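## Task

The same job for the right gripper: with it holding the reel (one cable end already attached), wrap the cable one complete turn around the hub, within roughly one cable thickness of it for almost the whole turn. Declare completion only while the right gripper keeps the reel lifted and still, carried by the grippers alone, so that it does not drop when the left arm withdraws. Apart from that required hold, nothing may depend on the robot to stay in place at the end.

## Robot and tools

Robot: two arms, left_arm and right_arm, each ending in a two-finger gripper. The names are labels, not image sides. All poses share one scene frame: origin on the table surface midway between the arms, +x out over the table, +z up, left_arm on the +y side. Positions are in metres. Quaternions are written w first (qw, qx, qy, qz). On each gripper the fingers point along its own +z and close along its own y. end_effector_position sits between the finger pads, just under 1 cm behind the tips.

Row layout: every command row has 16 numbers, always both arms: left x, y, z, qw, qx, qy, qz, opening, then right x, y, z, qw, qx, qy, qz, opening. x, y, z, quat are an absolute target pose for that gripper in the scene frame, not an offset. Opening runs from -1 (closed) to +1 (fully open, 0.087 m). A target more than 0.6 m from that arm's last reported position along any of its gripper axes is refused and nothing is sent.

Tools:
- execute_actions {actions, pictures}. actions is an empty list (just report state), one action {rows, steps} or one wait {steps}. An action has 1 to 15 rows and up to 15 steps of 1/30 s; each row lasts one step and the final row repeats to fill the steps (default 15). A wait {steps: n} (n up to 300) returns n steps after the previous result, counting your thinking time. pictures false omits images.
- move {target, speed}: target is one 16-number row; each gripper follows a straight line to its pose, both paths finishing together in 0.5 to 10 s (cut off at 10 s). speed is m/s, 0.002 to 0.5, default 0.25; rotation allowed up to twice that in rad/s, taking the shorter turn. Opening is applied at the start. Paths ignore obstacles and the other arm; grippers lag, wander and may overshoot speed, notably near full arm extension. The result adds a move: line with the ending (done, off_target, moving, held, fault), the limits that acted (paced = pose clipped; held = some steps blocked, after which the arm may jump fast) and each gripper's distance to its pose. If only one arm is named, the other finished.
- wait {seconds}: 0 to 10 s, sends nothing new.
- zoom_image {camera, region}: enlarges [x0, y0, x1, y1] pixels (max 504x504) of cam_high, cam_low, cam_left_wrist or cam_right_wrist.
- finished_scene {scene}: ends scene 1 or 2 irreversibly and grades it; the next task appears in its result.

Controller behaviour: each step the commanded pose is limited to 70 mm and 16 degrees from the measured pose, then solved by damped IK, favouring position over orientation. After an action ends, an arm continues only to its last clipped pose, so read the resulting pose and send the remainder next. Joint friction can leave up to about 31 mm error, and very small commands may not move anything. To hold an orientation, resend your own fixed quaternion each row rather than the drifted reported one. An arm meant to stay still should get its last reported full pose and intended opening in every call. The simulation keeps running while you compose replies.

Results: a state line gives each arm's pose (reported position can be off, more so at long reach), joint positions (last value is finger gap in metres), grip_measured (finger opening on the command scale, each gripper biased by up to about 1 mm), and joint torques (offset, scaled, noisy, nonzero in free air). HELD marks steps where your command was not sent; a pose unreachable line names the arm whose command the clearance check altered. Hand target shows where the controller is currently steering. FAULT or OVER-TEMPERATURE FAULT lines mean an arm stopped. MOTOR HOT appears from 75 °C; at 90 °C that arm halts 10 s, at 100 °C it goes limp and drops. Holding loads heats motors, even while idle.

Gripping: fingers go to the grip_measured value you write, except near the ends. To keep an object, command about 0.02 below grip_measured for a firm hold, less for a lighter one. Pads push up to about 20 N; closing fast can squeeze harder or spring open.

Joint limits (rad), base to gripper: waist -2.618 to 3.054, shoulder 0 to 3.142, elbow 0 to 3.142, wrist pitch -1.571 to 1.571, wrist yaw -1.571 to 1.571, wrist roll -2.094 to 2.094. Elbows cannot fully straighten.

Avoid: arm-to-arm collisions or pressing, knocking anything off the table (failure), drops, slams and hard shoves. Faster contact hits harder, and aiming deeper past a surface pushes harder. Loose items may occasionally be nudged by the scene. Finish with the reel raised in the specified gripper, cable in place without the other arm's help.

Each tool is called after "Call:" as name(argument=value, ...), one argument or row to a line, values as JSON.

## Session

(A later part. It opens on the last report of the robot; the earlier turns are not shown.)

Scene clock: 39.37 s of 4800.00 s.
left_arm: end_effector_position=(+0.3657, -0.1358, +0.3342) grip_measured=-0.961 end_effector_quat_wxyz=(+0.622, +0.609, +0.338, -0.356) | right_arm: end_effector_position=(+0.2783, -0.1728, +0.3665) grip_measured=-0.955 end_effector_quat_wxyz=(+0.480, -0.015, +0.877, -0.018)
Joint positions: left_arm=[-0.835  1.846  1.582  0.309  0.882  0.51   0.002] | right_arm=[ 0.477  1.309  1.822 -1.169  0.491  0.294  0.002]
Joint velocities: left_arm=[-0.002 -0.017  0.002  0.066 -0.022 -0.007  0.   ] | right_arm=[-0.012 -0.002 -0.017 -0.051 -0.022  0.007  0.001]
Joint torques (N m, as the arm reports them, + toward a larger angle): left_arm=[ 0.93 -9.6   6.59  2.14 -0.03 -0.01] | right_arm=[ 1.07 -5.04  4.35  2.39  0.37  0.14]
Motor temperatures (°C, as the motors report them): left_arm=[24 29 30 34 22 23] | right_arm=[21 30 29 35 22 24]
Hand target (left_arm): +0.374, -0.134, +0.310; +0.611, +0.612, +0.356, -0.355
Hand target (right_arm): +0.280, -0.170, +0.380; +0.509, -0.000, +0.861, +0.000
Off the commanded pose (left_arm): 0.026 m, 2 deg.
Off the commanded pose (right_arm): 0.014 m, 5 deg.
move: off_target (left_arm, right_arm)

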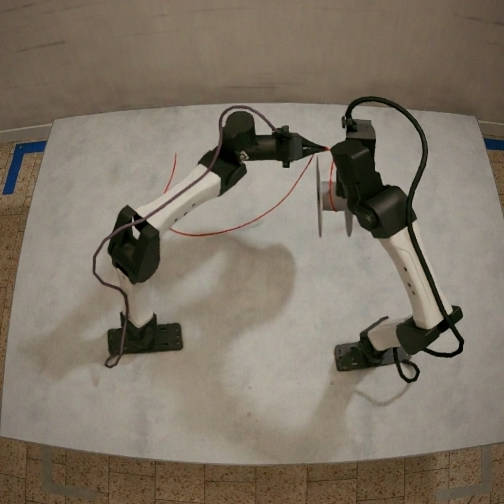

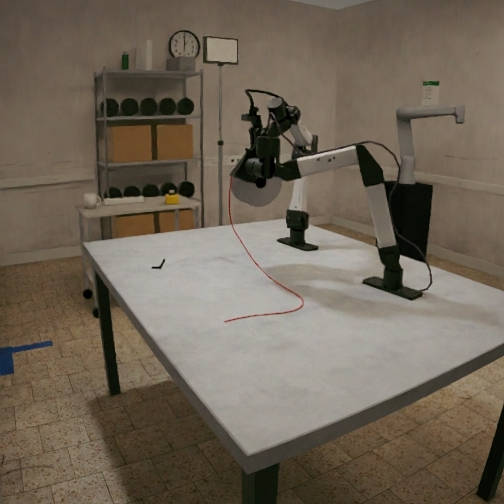

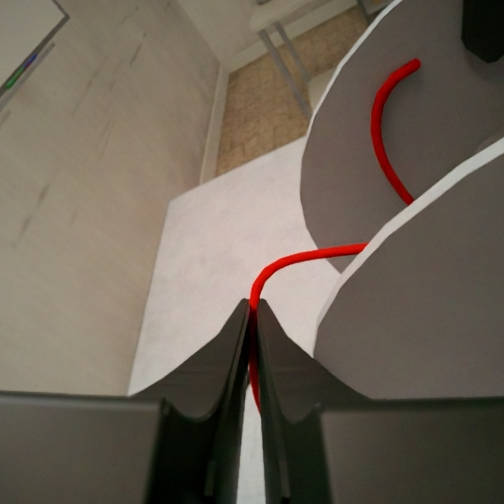

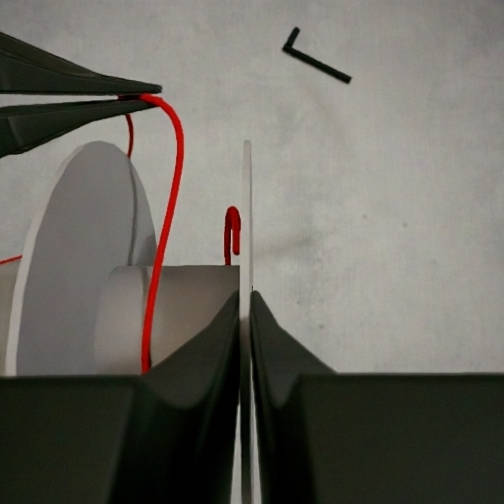

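Call:
move(
  target=[0.365,-0.14,0.225,0.61,0.61,0.355,-0.355,-0.962,0.28,-0.17,0.39,0.51,0,0.86,0,-0.985],
  speed=0.06,
)

Call:
move(
  target=[0.37,-0.09,0.095,0.5,0.5,0.5,-0.5,-0.935,0.31,-0.17,0.44,0.51,0,0.86,0,-0.985],
  speed=0.08,
)

Scene clock: 54.40 s of 4800.00 s.
left_arm: end_effector_position=(+0.3580, -0.1387, +0.2668) grip_measured=-0.958 end_effector_quat_wxyz=(+0.636, +0.608, +0.315, -0.354) | right_arm: end_effector_position=(+0.2729, -0.1784, +0.3608) grip_measured=-0.955 end_effector_quat_wxyz=(+0.467, -0.018, +0.883, -0.031)
Joint positions: left_arm=[-0.847  1.886  1.32   0.663  0.885  0.51   0.002] | right_arm=[ 0.477  1.309  1.822 -1.208  0.502  0.294  0.002]
Joint velocities: left_arm=[ 0.002  0.002 -0.022  0.051 -0.007 -0.037 -0.   ] | right_arm=[ 0.007 -0.022  0.002 -0.022 -0.007  0.007 -0.001]
Joint torques (N m, as the arm reports them, + toward a larger angle): left_arm=[ 0.04 -8.38  5.54  1.79 -0.34 -0.05] | right_arm=[ 1.17 -3.64  8.74  2.31  0.26  0.13]
Motor temperatures (°C, as the motors report them): left_arm=[24 31 30 34 22 23] | right_arm=[21 29 30 35 22 24]
Hand target (left_arm): +0.363, -0.138, +0.226; +0.611, +0.612, +0.355, -0.356
Hand target (right_arm): +0.278, -0.171, +0.390; +0.510, -0.000, +0.860, +0.000
Off the commanded pose (left_arm): 0.042 m, 5 deg.
Off the commanded pose (right_arm): 0.031 m, 7 deg.
After step 180, 6.90 s passed at rest.
move: off_target (left_arm, right_arm)

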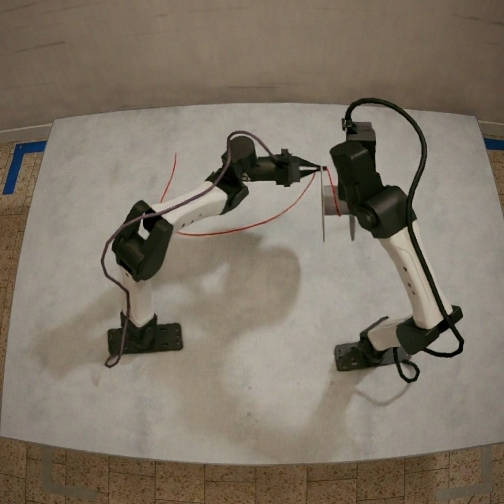

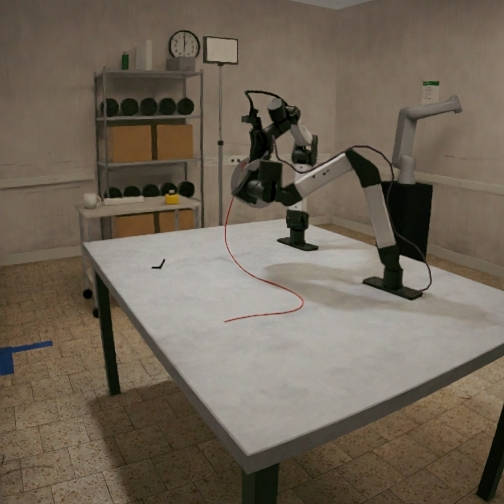

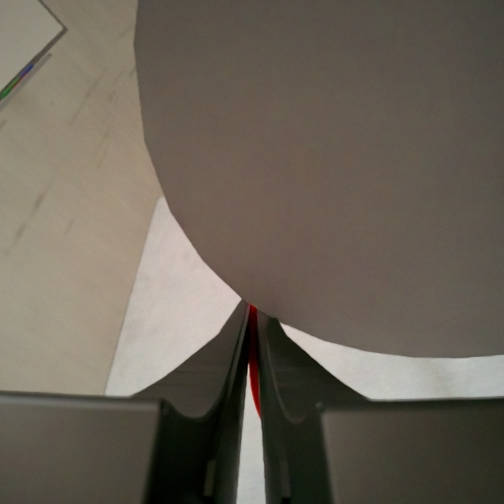

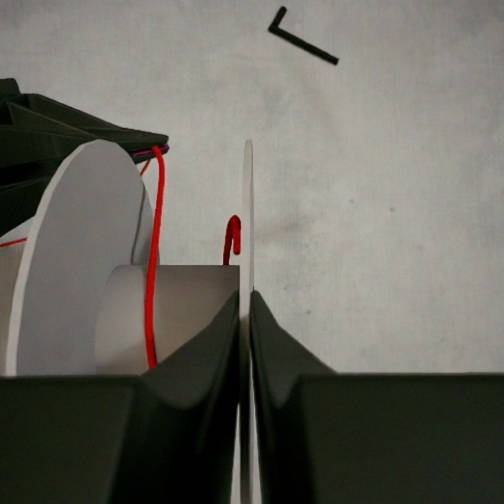

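Scene clock: 58.40 s of 4800.00 s.
left_arm: end_effector_position=(+0.3738, -0.0958, +0.1185) grip_measured=-0.935 end_effector_quat_wxyz=(+0.521, +0.505, +0.479, -0.494) | right_arm: end_effector_position=(+0.3039, -0.1690, +0.4200) grip_measured=-0.955 end_effector_quat_wxyz=(+0.479, -0.014, +0.878, -0.015)
Joint positions: left_arm=[-0.722  2.158  1.107  1.106  0.982  0.007  0.003] | right_arm=[ 0.424  1.611  2.408 -1.44   0.444  0.265  0.002]
Joint velocities: left_arm=[ 0.017  0.002 -0.017 -0.051  0.022  0.051 -0.   ] | right_arm=[-0.002 -0.007  0.017 -0.037 -0.022 -0.037 -0.001]
Joint torques (N m, as the arm reports them, + toward a larger angle): left_arm=[  0.63 -10.44   4.44   2.04   0.11  -0.18] | right_arm=[-0.62 -4.63  6.66  2.26  0.24 -0.04]
Motor temperatures (°C, as the motors report them): left_arm=[24 31 30 34 22 23] | right_arm=[21 29 30 35 22 24]
Hand target (left_arm): +0.369, -0.089, +0.096; +0.500, +0.499, +0.500, -0.501
Hand target (right_arm): +0.310, -0.170, +0.439; +0.510, -0.000, +0.860, +0.000
Off the commanded pose (left_arm): 0.025 m, 4 deg.
Off the commanded pose (right_arm): 0.021 m, 5 deg.
move: off_target (left_arm, right_arm)

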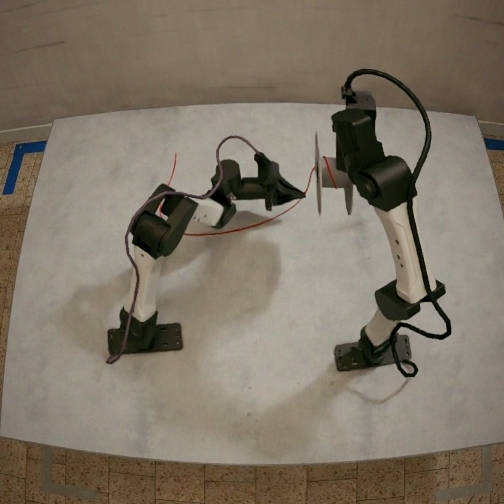

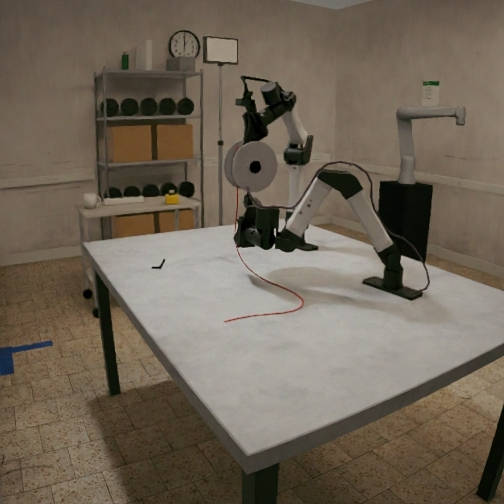

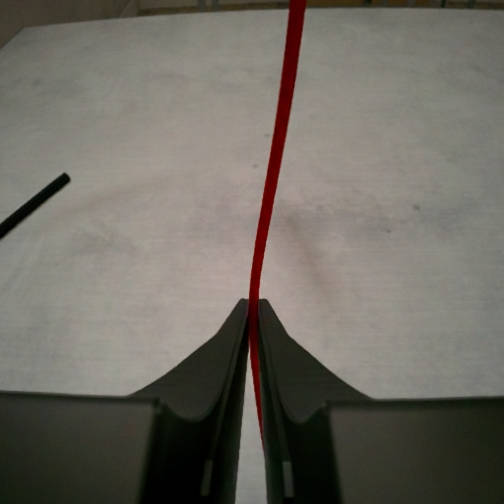

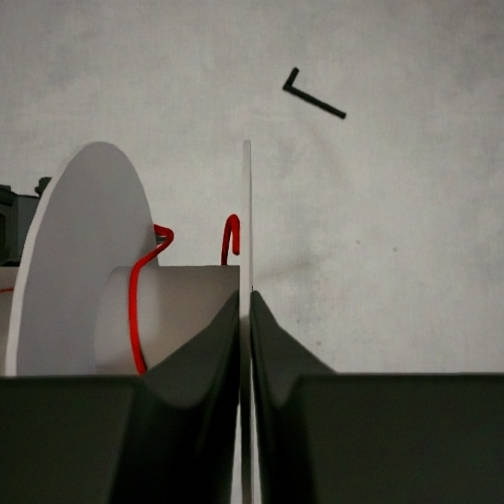

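Need ~4 cm more length.

Call:
move(
  target=[0.40,-0.085,0.07,0.49,0.51,0.51,-0.49,-0.935,0.30,-0.17,0.45,0.52,0,0.854,0,-0.985],
  speed=0.05,
)

Call:
move(
  target=[0.16,-0.105,0.22,0.41,0.576,0.576,-0.41,-0.985,0.33,-0.17,0.44,0.52,0,0.854,0,-0.985],
  speed=0.13,
)

Call:
move(
  target=[0.165,-0.09,0.39,0.41,0.576,0.576,-0.41,-0.985,0.33,-0.17,0.44,0.52,0,0.854,0,-0.985],
  speed=0.12,
)

Scene clock: 63.73 s of 4800.00 s.
left_arm: end_effector_position=(+0.3950, -0.0852, +0.0775) grip_measured=-0.935 end_effector_quat_wxyz=(+0.495, +0.508, +0.506, -0.491) | right_arm: end_effector_position=(+0.2944, -0.1738, +0.4287) grip_measured=-0.955 end_effector_quat_wxyz=(+0.483, -0.013, +0.875, -0.016)
Joint positions: left_arm=[-0.676  2.26   1.172  1.033  1.024  0.052  0.003] | right_arm=[ 0.431  1.611  2.463 -1.486  0.454  0.265  0.002]
Joint velocities: left_arm=[-0.002 -0.002  0.002 -0.007 -0.051 -0.007  0.   ] | right_arm=[ 0.012 -0.002 -0.012  0.022 -0.022 -0.037  0.   ]
Joint torques (N m, as the arm reports them, + toward a larger angle): left_arm=[  0.58 -11.34   8.6    1.86   0.16   0.  ] | right_arm=[ 1.17 -4.31  6.26  2.33  0.46  0.03]
Motor temperatures (°C, as the motors report them): left_arm=[24 32 30 34 22 23] | right_arm=[21 29 31 36 22 24]
Hand target (left_arm): +0.400, -0.085, +0.070; +0.490, +0.509, +0.510, -0.491
Hand target (right_arm): +0.299, -0.170, +0.450; +0.520, +0.000, +0.854, +0.000
Off the commanded pose (left_arm): 0.009 m, 1 deg.
Off the commanded pose (right_arm): 0.022 m, 5 deg.
move: off_target (right_arm)

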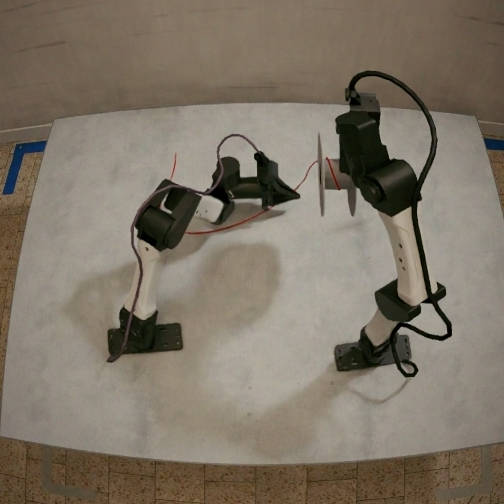

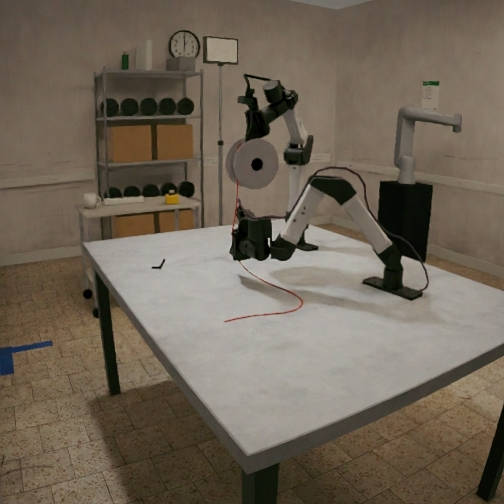

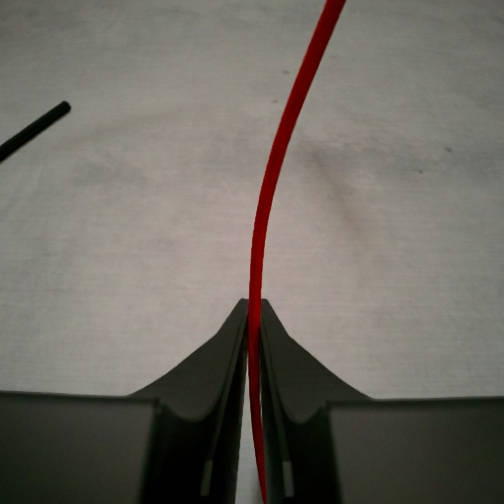

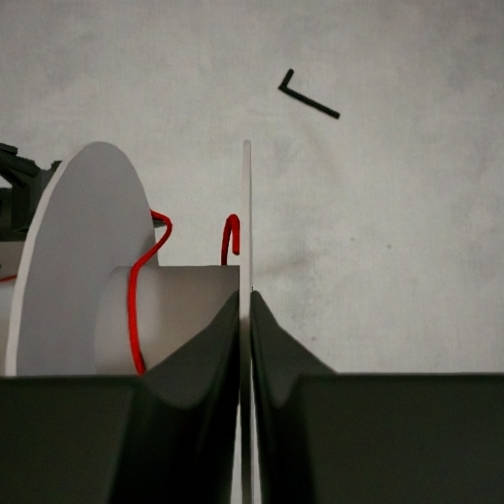

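Scene clock: 66.53 s of 4800.00 s.
left_arm: end_effector_position=(+0.1617, -0.1036, +0.2120) grip_measured=-0.981 end_effector_quat_wxyz=(+0.407, +0.579, +0.576, -0.409) | right_arm: end_effector_position=(+0.3161, -0.1729, +0.4315) grip_measured=-0.955 end_effector_quat_wxyz=(+0.498, -0.009, +0.867, -0.008)
Joint positions: left_arm=[-1.228  1.408  1.022  0.005  0.452  0.173  0.001] | right_arm=[ 0.386  1.626  2.441 -1.397  0.418  0.234  0.002]
Joint velocities: left_arm=[-0.002 -0.002 -0.017 -0.037 -0.007 -0.066 -0.   ] | right_arm=[ 0.002  0.017 -0.022  0.022 -0.007  0.037 -0.   ]
Joint torques (N m, as the arm reports them, + toward a larger angle): left_arm=[-0.43 -7.68 10.9   2.18  0.05 -0.2 ] | right_arm=[-0.66 -4.26  3.23  2.57  0.19 -0.06]
Motor temperatures (°C, as the motors report them): left_arm=[24 33 30 35 22 23] | right_arm=[21 29 31 36 22 24]
Hand target (left_arm): +0.161, -0.104, +0.220; +0.410, +0.576, +0.576, -0.410
Hand target (right_arm): +0.329, -0.170, +0.439; +0.519, +0.000, +0.855, -0.000
Off the commanded pose (left_arm): 0.008 m, 1 deg.
Off the commanded pose (right_arm): 0.017 m, 3 deg.
move: off_target (right_arm)

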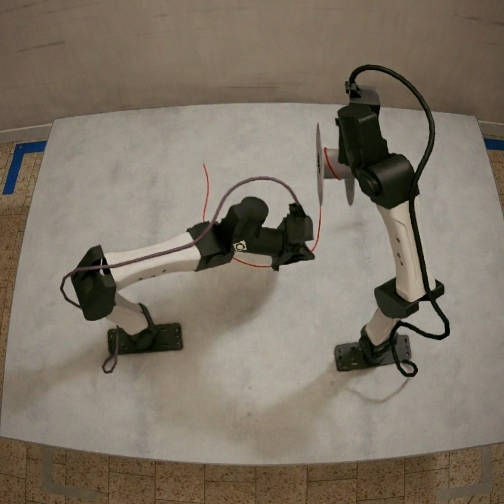

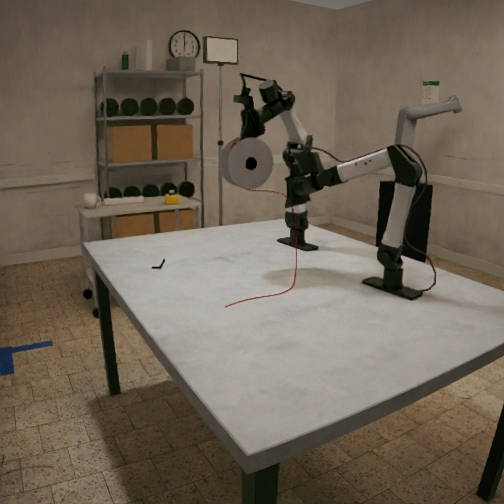

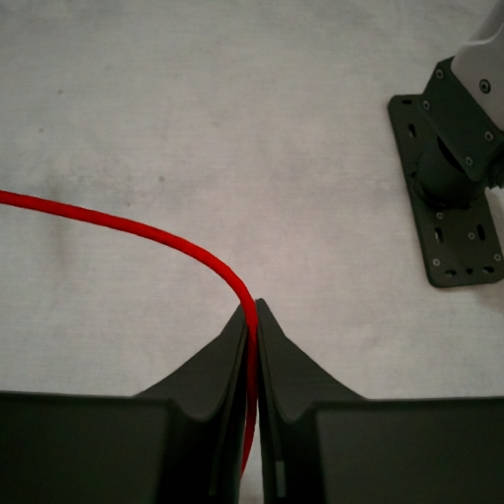

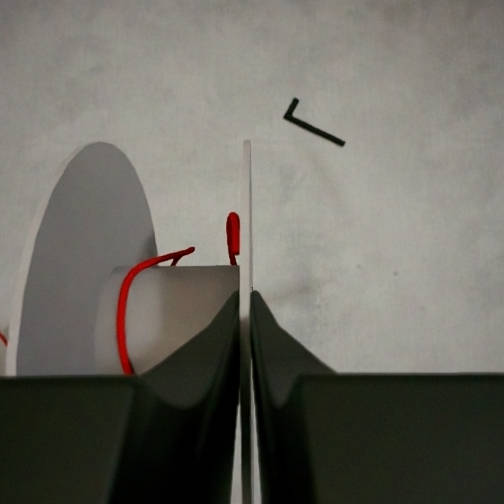

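Scene clock: 68.60 s of 4800.00 s.
left_arm: end_effector_position=(+0.1655, -0.0883, +0.3874) grip_measured=-0.981 end_effector_quat_wxyz=(+0.413, +0.572, +0.581, -0.406) | right_arm: end_effector_position=(+0.3154, -0.1703, +0.4307) grip_measured=-0.955 end_effector_quat_wxyz=(+0.496, -0.013, +0.868, -0.002)
Joint positions: left_arm=[-1.201  1.494  1.819 -0.7    0.459  0.173  0.001] | right_arm=[ 0.386  1.626  2.441 -1.398  0.402  0.234  0.002]
Joint velocities: left_arm=[ 0.007 -0.017  0.002 -0.037 -0.007 -0.007 -0.   ] | right_arm=[ 0.017  0.007 -0.002  0.051  0.051  0.066 -0.001]
Joint torques (N m, as the arm reports them, + toward a larger angle): left_arm=[ 0.33 -5.34 10.22  2.32  0.35 -0.02] | right_arm=[-0.6  -4.16  3.52  2.54  0.33 -0.06]
Motor temperatures (°C, as the motors report them): left_arm=[24 33 30 35 22 23] | right_arm=[21 29 31 36 22 24]
Hand target (left_arm): +0.166, -0.091, +0.390; +0.410, +0.576, +0.576, -0.410
Hand target (right_arm): +0.329, -0.170, +0.440; +0.519, +0.000, +0.854, -0.000
Off the commanded pose (left_arm): 0.003 m, 1 deg.
Off the commanded pose (right_arm): 0.017 m, 4 deg.
move: off_target (right_arm)

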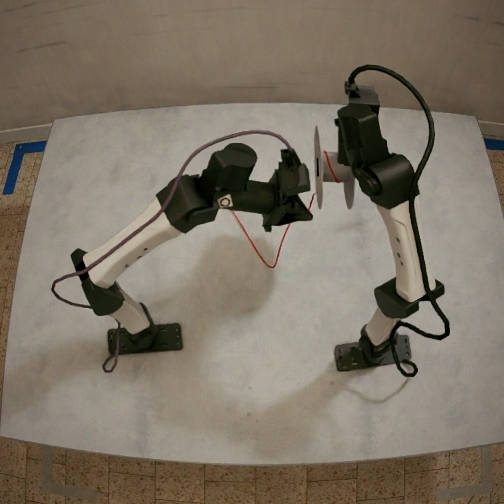

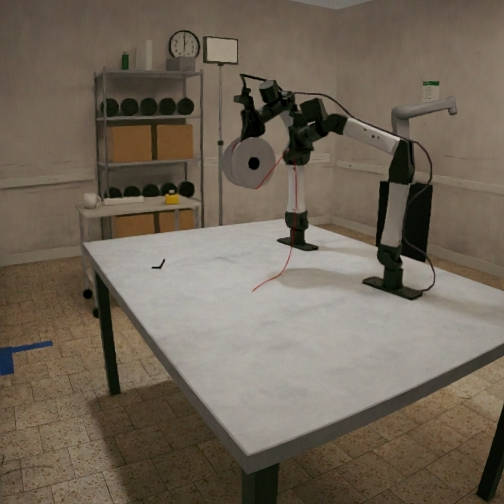

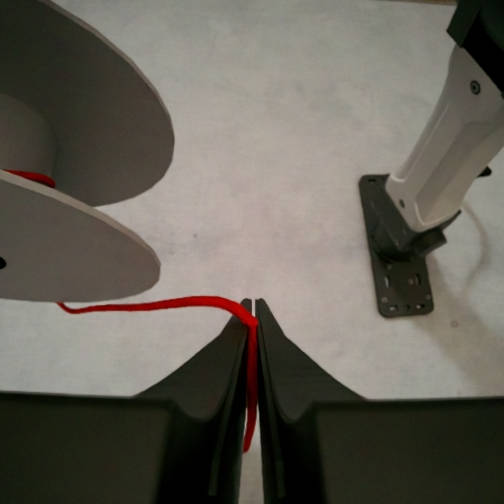

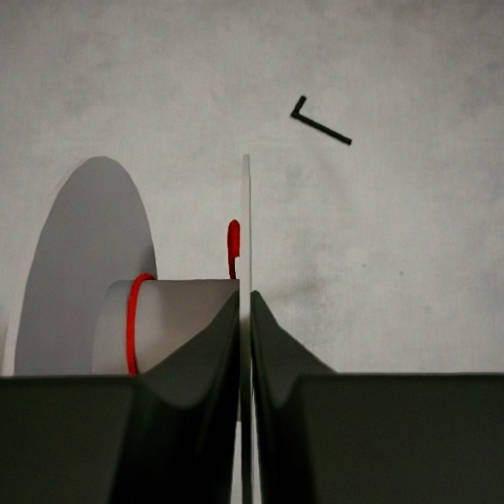

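Call:
move(
  target=[0.14,-0.15,0.25,0.41,0.576,0.576,-0.41,-0.99,0.33,-0.17,0.44,0.52,0,0.854,0,-0.985],
  speed=0.1,
)

Scene clock: 72.70 s of 4800.00 s.
left_arm: end_effector_position=(+0.1412, -0.1481, +0.2725) grip_measured=-0.985 end_effector_quat_wxyz=(+0.429, +0.573, +0.561, -0.417) | right_arm: end_effector_position=(+0.3153, -0.1699, +0.4306) grip_measured=-0.955 end_effector_quat_wxyz=(+0.496, -0.014, +0.868, -0.001)
Joint positions: left_arm=[-1.348  1.494  1.286 -0.097  0.338  0.129  0.001] | right_arm=[ 0.386  1.626  2.441 -1.399  0.4    0.234  0.002]
Joint velocities: left_arm=[ 0.012 -0.017 -0.002 -0.007  0.007  0.022 -0.001] | right_arm=[ 0.007 -0.002  0.012 -0.007  0.022  0.007 -0.001]
Joint torques (N m, as the arm reports them, + toward a larger angle): left_arm=[-0.53 -6.39  6.92  2.48 -0.01 -0.19] | right_arm=[-0.66 -4.16  3.55  2.59  0.35 -0.05]
Motor temperatures (°C, as the motors report them): left_arm=[24 32 30 35 22 23] | right_arm=[21 29 31 37 22 24]
Hand target (left_arm): +0.139, -0.148, +0.250; +0.410, +0.577, +0.576, -0.409
Hand target (right_arm): +0.329, -0.170, +0.440; +0.519, +0.000, +0.855, -0.000
Off the commanded pose (left_arm): 0.023 m, 3 deg.
Off the commanded pose (right_arm): 0.017 m, 4 deg.
move: off_target (left_arm, right_arm)

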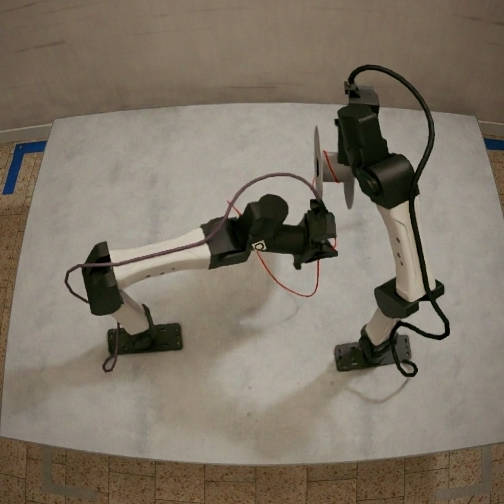

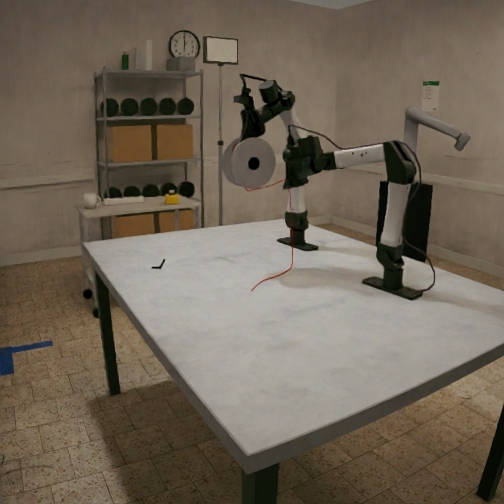

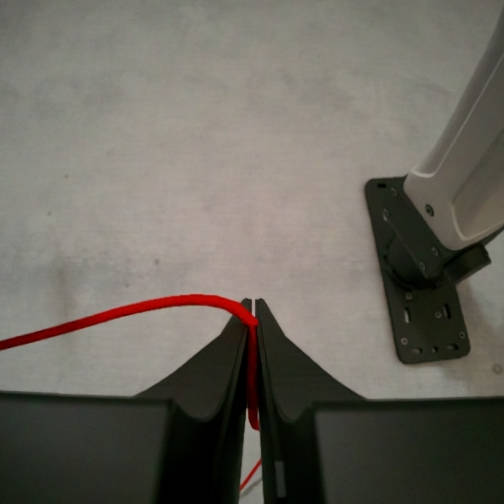

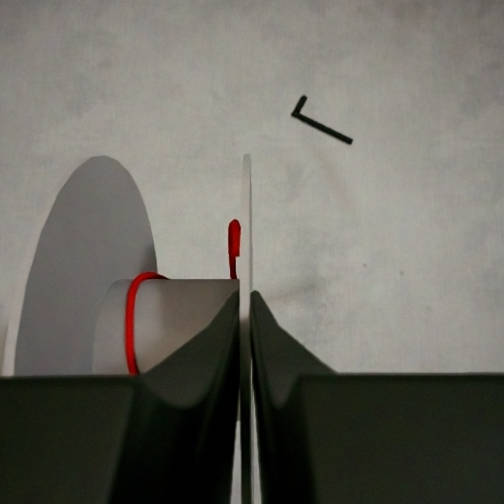

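Call:
move(
  target=[0.11,-0.15,0.2,0.41,0.576,0.576,-0.41,-0.99,0.34,-0.16,0.44,0.52,0,0.854,0,-0.985],
  speed=0.06,
)

Call:
move(
  target=[0.10,-0.14,0.29,0.41,0.576,0.576,-0.41,-0.99,0.34,-0.16,0.44,0.52,0,0.854,0,-0.985],
  speed=0.06,
)

Scene clock: 78.70 s of 4800.00 s.
left_arm: end_effector_position=(+0.1136, -0.1526, +0.2198) grip_measured=-0.985 end_effector_quat_wxyz=(+0.426, +0.572, +0.564, -0.417) | right_arm: end_effector_position=(+0.3302, -0.1646, +0.4114) grip_measured=-0.955 end_effector_quat_wxyz=(+0.472, -0.019, +0.881, -0.019)
Joint positions: left_arm=[-1.434  1.494  1.078  0.113  0.255  0.097  0.001] | right_arm=[ 0.386  1.683  2.441 -1.406  0.413  0.234  0.002]
Joint velocities: left_arm=[ 0.007 -0.002 -0.012  0.007 -0.007 -0.022  0.001] | right_arm=[ 0.007 -0.017 -0.012  0.095  0.037 -0.022 -0.001]
Joint torques (N m, as the arm reports them, + toward a larger angle): left_arm=[-0.56 -7.16  6.71  2.46  0.01 -0.23] | right_arm=[ 0.86 -5.5   7.5   2.51  0.44  0.07]
Motor temperatures (°C, as the motors report them): left_arm=[24 32 31 36 22 23] | right_arm=[21 29 31 37 22 24]
Hand target (left_arm): +0.110, -0.149, +0.200; +0.410, +0.576, +0.576, -0.410
Hand target (right_arm): +0.338, -0.161, +0.439; +0.520, +0.000, +0.854, +0.000
Off the commanded pose (left_arm): 0.020 m, 3 deg.
Off the commanded pose (right_arm): 0.031 m, 7 deg.
move: off_target (left_arm, right_arm)

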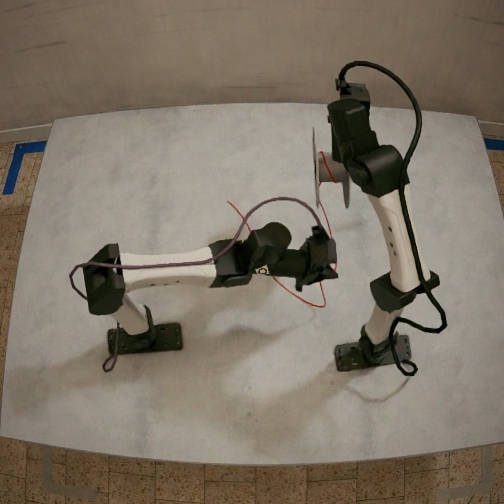

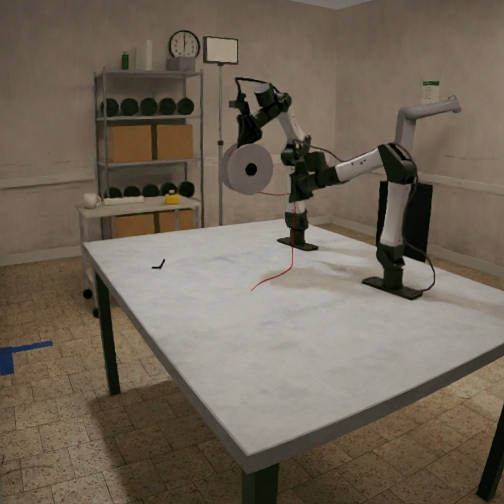

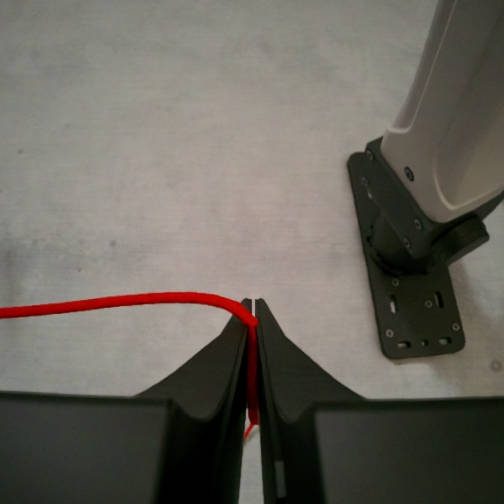

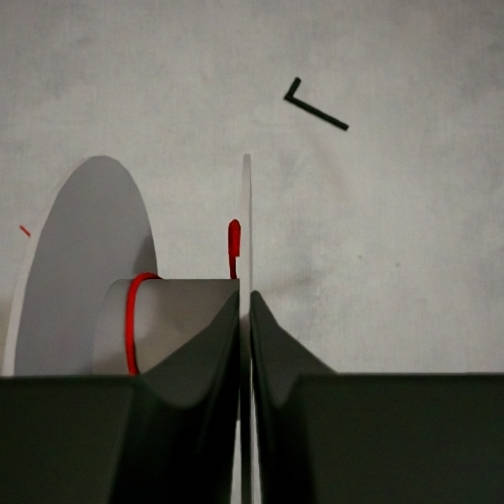

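Scene clock: 80.47 s of 4800.00 s.
left_arm: end_effector_position=(+0.1037, -0.1425, +0.2790) grip_measured=-0.985 end_effector_quat_wxyz=(+0.407, +0.580, +0.578, -0.406) | right_arm: end_effector_position=(+0.3297, -0.1649, +0.4169) grip_measured=-0.955 end_effector_quat_wxyz=(+0.479, -0.017, +0.877, -0.016)
Joint positions: left_arm=[-1.456  1.463  1.332 -0.226  0.234  0.088  0.001] | right_arm=[ 0.386  1.685  2.462 -1.408  0.414  0.234  0.002]
Joint velocities: left_arm=[ 0.012  0.007  0.017 -0.11  -0.007  0.022 -0.   ] | right_arm=[-0.002  0.012 -0.007  0.037  0.037 -0.007 -0.001]
Joint torques (N m, as the arm reports them, + toward a larger angle): left_arm=[-0.6  -8.81 10.88  2.26  0.01 -0.19] | right_arm=[ 0.82 -5.    6.69  2.5   0.38  0.06]
Motor temperatures (°C, as the motors report them): left_arm=[24 32 31 36 22 23] | right_arm=[21 29 31 37 22 24]
Hand target (left_arm): +0.100, -0.140, +0.290; +0.410, +0.576, +0.576, -0.410
Hand target (right_arm): +0.338, -0.160, +0.440; +0.520, +0.000, +0.854, +0.000
Off the commanded pose (left_arm): 0.012 m, 1 deg.
Off the commanded pose (right_arm): 0.026 m, 6 deg.
move: off_target (left_arm, right_arm)

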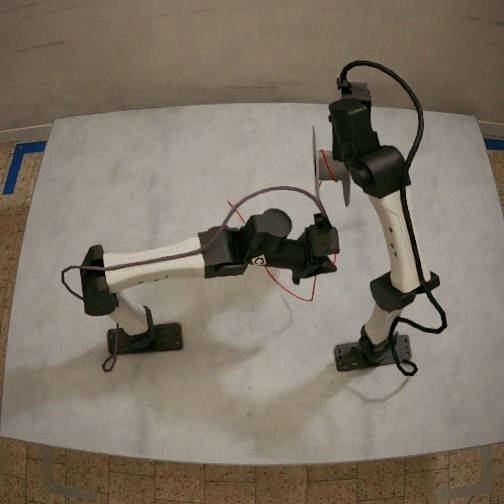

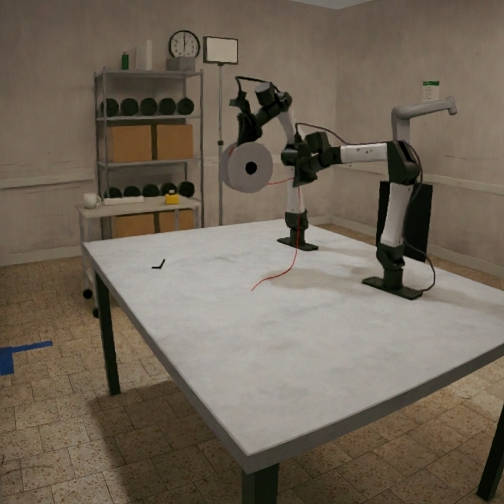

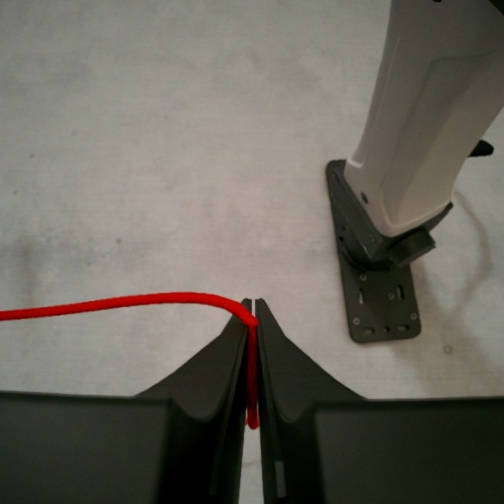

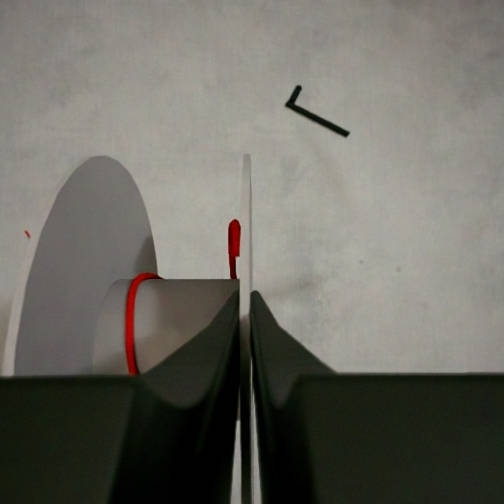

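Inside now.

Call:
move(
  target=[0.16,-0.115,0.42,0.43,0.56,0.56,-0.43,-0.99,0.33,-0.165,0.41,0.52,0,0.854,0,-0.985],
  speed=0.08,
)

Scene clock: 84.67 s of 4800.00 s.
left_arm: end_effector_position=(+0.1574, -0.1133, +0.4222) grip_measured=-0.985 end_effector_quat_wxyz=(+0.435, +0.557, +0.560, -0.433) | right_arm: end_effector_position=(+0.3275, -0.1660, +0.3900) grip_measured=-0.955 end_effector_quat_wxyz=(+0.483, -0.016, +0.876, -0.014)
Joint positions: left_arm=[-1.248  1.567  1.956 -0.664  0.436  0.118  0.001] | right_arm=[ 0.386  1.523  2.105 -1.205  0.414  0.234  0.002]
Joint velocities: left_arm=[-0.007 -0.002 -0.002 -0.037 -0.007 -0.037  0.   ] | right_arm=[ 0.002  0.007 -0.007 -0.022  0.022  0.007 -0.001]
Joint torques (N m, as the arm reports them, + toward a larger angle): left_arm=[ 0.6  -5.63  9.67  2.25  0.23  0.  ] | right_arm=[ 0.83 -6.96  4.35  2.53  0.39  0.07]
Motor temperatures (°C, as the motors report them): left_arm=[24 32 32 36 22 23] | right_arm=[21 29 31 38 22 24]
Hand target (left_arm): +0.161, -0.116, +0.420; +0.431, +0.560, +0.561, -0.431
Hand target (right_arm): +0.329, -0.165, +0.410; +0.519, +0.000, +0.855, +0.000
Off the commanded pose (left_arm): 0.004 m, 1 deg.
Off the commanded pose (right_arm): 0.020 m, 6 deg.
move: off_target (right_arm)

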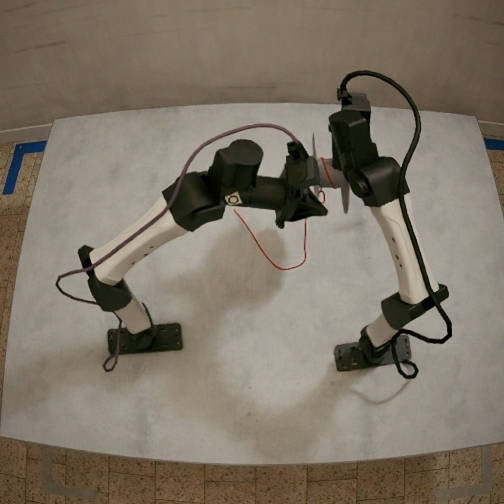

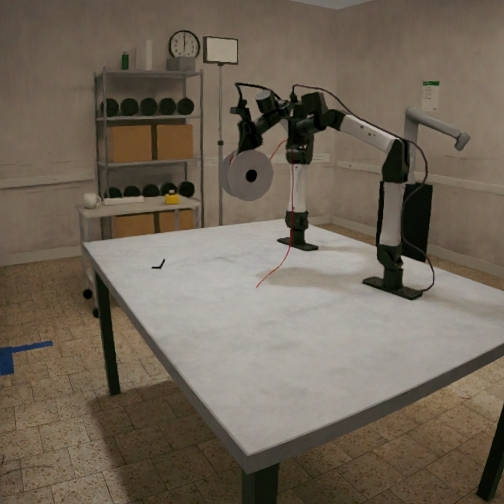

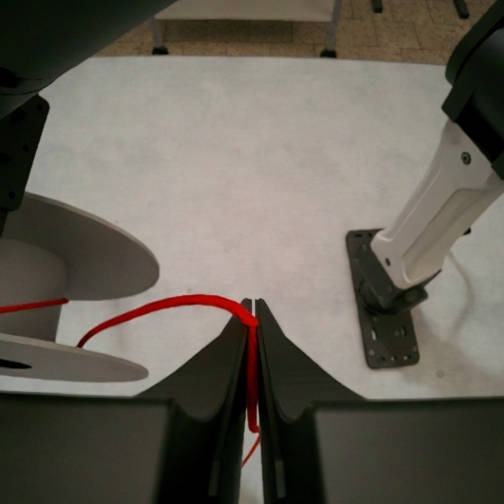

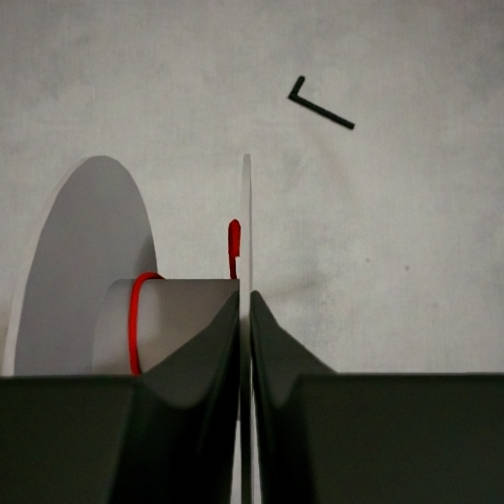

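Call:
move(
  target=[0.25,-0.085,0.42,0.39,0.59,0.59,-0.39,-0.99,0.33,-0.17,0.36,0.51,0,0.86,0,-0.985],
  speed=0.06,
)

Scene clock: 92.20 s of 4800.00 s.
left_arm: end_effector_position=(+0.2478, -0.0847, +0.4246) grip_measured=-0.985 end_effector_quat_wxyz=(+0.397, +0.585, +0.588, -0.393) | right_arm: end_effector_position=(+0.3257, -0.1679, +0.3428) grip_measured=-0.955 end_effector_quat_wxyz=(+0.478, -0.016, +0.878, -0.015)
Joint positions: left_arm=[-0.981  1.969  2.693 -1.217  0.653  0.318  0.001] | right_arm=[ 0.381  1.384  1.751 -0.999  0.407  0.234  0.002]
Joint velocities: left_arm=[-0.002  0.037  0.085 -0.037  0.007  0.022 -0.   ] | right_arm=[-0.012  0.007 -0.012  0.007 -0.037 -0.022  0.001]
Joint torques (N m, as the arm reports them, + toward a larger angle): left_arm=[ 0.55 -7.82  7.94  2.11  0.36  0.01] | right_arm=[-0.72 -6.44  5.1   2.43  0.21  0.02]
Motor temperatures (°C, as the motors report them): left_arm=[24 31 32 36 22 23] | right_arm=[21 30 31 38 22 24]
Hand target (left_arm): +0.251, -0.085, +0.420; +0.392, +0.587, +0.589, -0.392
Hand target (right_arm): +0.329, -0.171, +0.360; +0.509, +0.000, +0.861, -0.001
Off the commanded pose (left_arm): 0.005 m, 1 deg.
Off the commanded pose (right_arm): 0.018 m, 5 deg.
move: off_target (right_arm)

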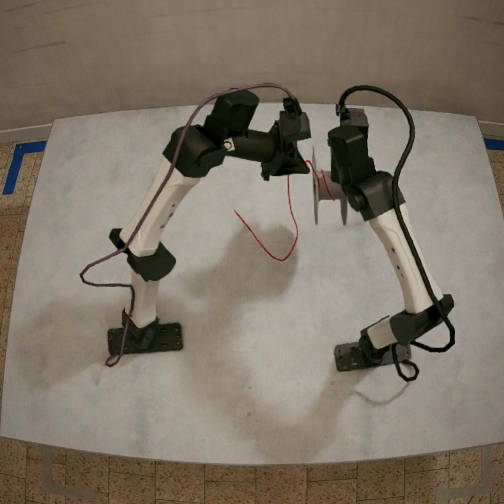

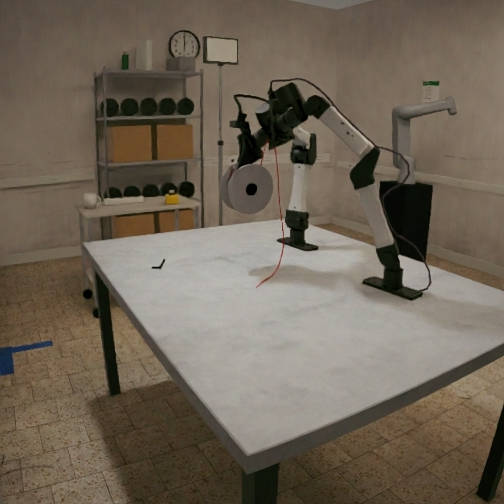

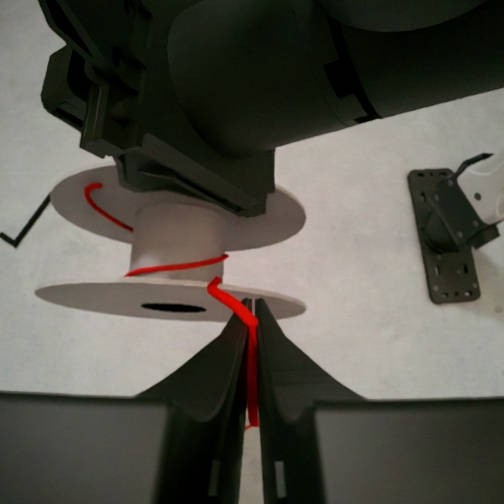

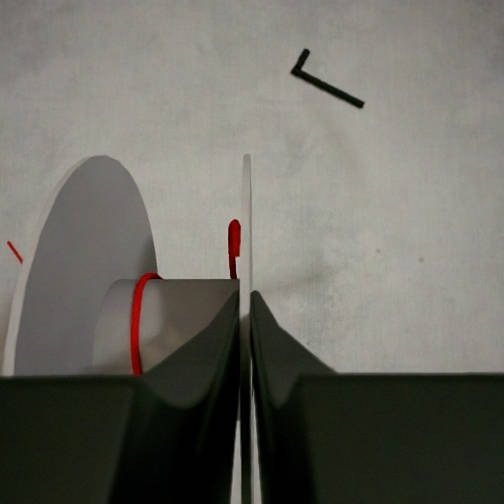

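Call:
move(
  target=[0.27,-0.08,0.395,0.39,0.59,0.59,-0.39,-0.99,0.29,-0.17,0.36,0.51,0,0.86,0,-0.985],
  speed=0.04,
)

Scene clock: 97.27 s of 4800.00 s.
left_arm: end_effector_position=(+0.2692, -0.0833, +0.3999) grip_measured=-0.985 end_effector_quat_wxyz=(+0.394, +0.589, +0.587, -0.391) | right_arm: end_effector_position=(+0.2896, -0.1713, +0.3468) grip_measured=-0.955 end_effector_quat_wxyz=(+0.483, -0.016, +0.876, -0.013)
Joint positions: left_arm=[-0.932  1.894  2.442 -1.072  0.698  0.361  0.001] | right_arm=[ 0.449  1.278  1.693 -1.054  0.462  0.275  0.002]
Joint velocities: left_arm=[ 0.012  0.002 -0.007  0.007  0.037  0.066  0.001] | right_arm=[-0.002 -0.027 -0.002  0.037  0.051 -0.037 -0.   ]
Joint torques (N m, as the arm reports them, + toward a larger angle): left_arm=[  0.69 -11.11   4.23   2.23   0.35   0.  ] | right_arm=[ 1.13 -5.28  5.08  2.26  0.44  0.16]
Motor temperatures (°C, as the motors report them): left_arm=[24 32 32 36 22 23] | right_arm=[21 30 31 38 22 24]
Hand target (left_arm): +0.270, -0.080, +0.395; +0.390, +0.590, +0.590, -0.390
Hand target (right_arm): +0.290, -0.170, +0.361; +0.510, -0.000, +0.860, -0.000
Off the commanded pose (left_arm): 0.006 m, 1 deg.
Off the commanded pose (right_arm): 0.013 m, 4 deg.
move: off_target (right_arm)

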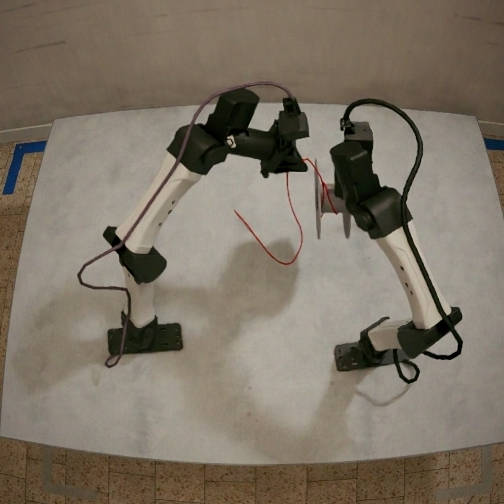

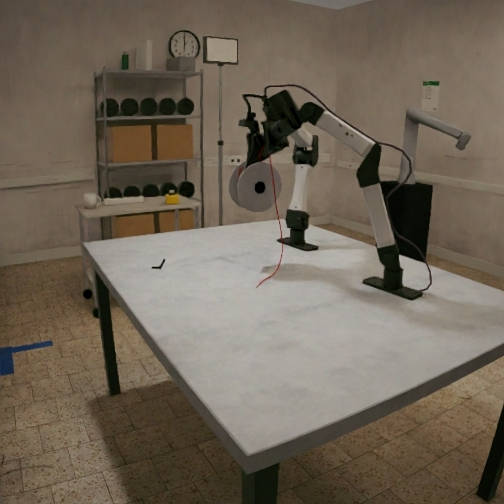

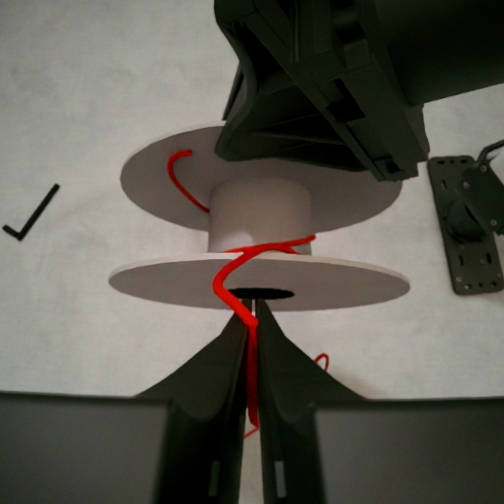

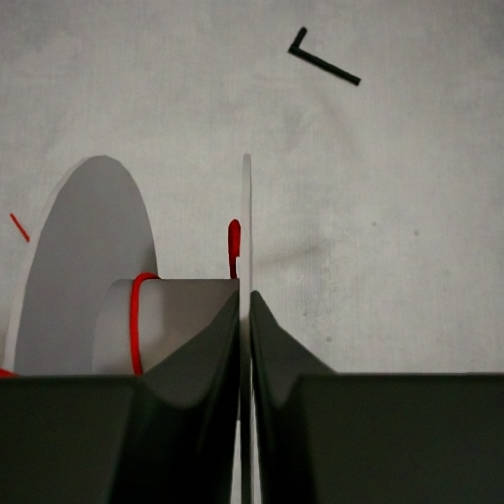

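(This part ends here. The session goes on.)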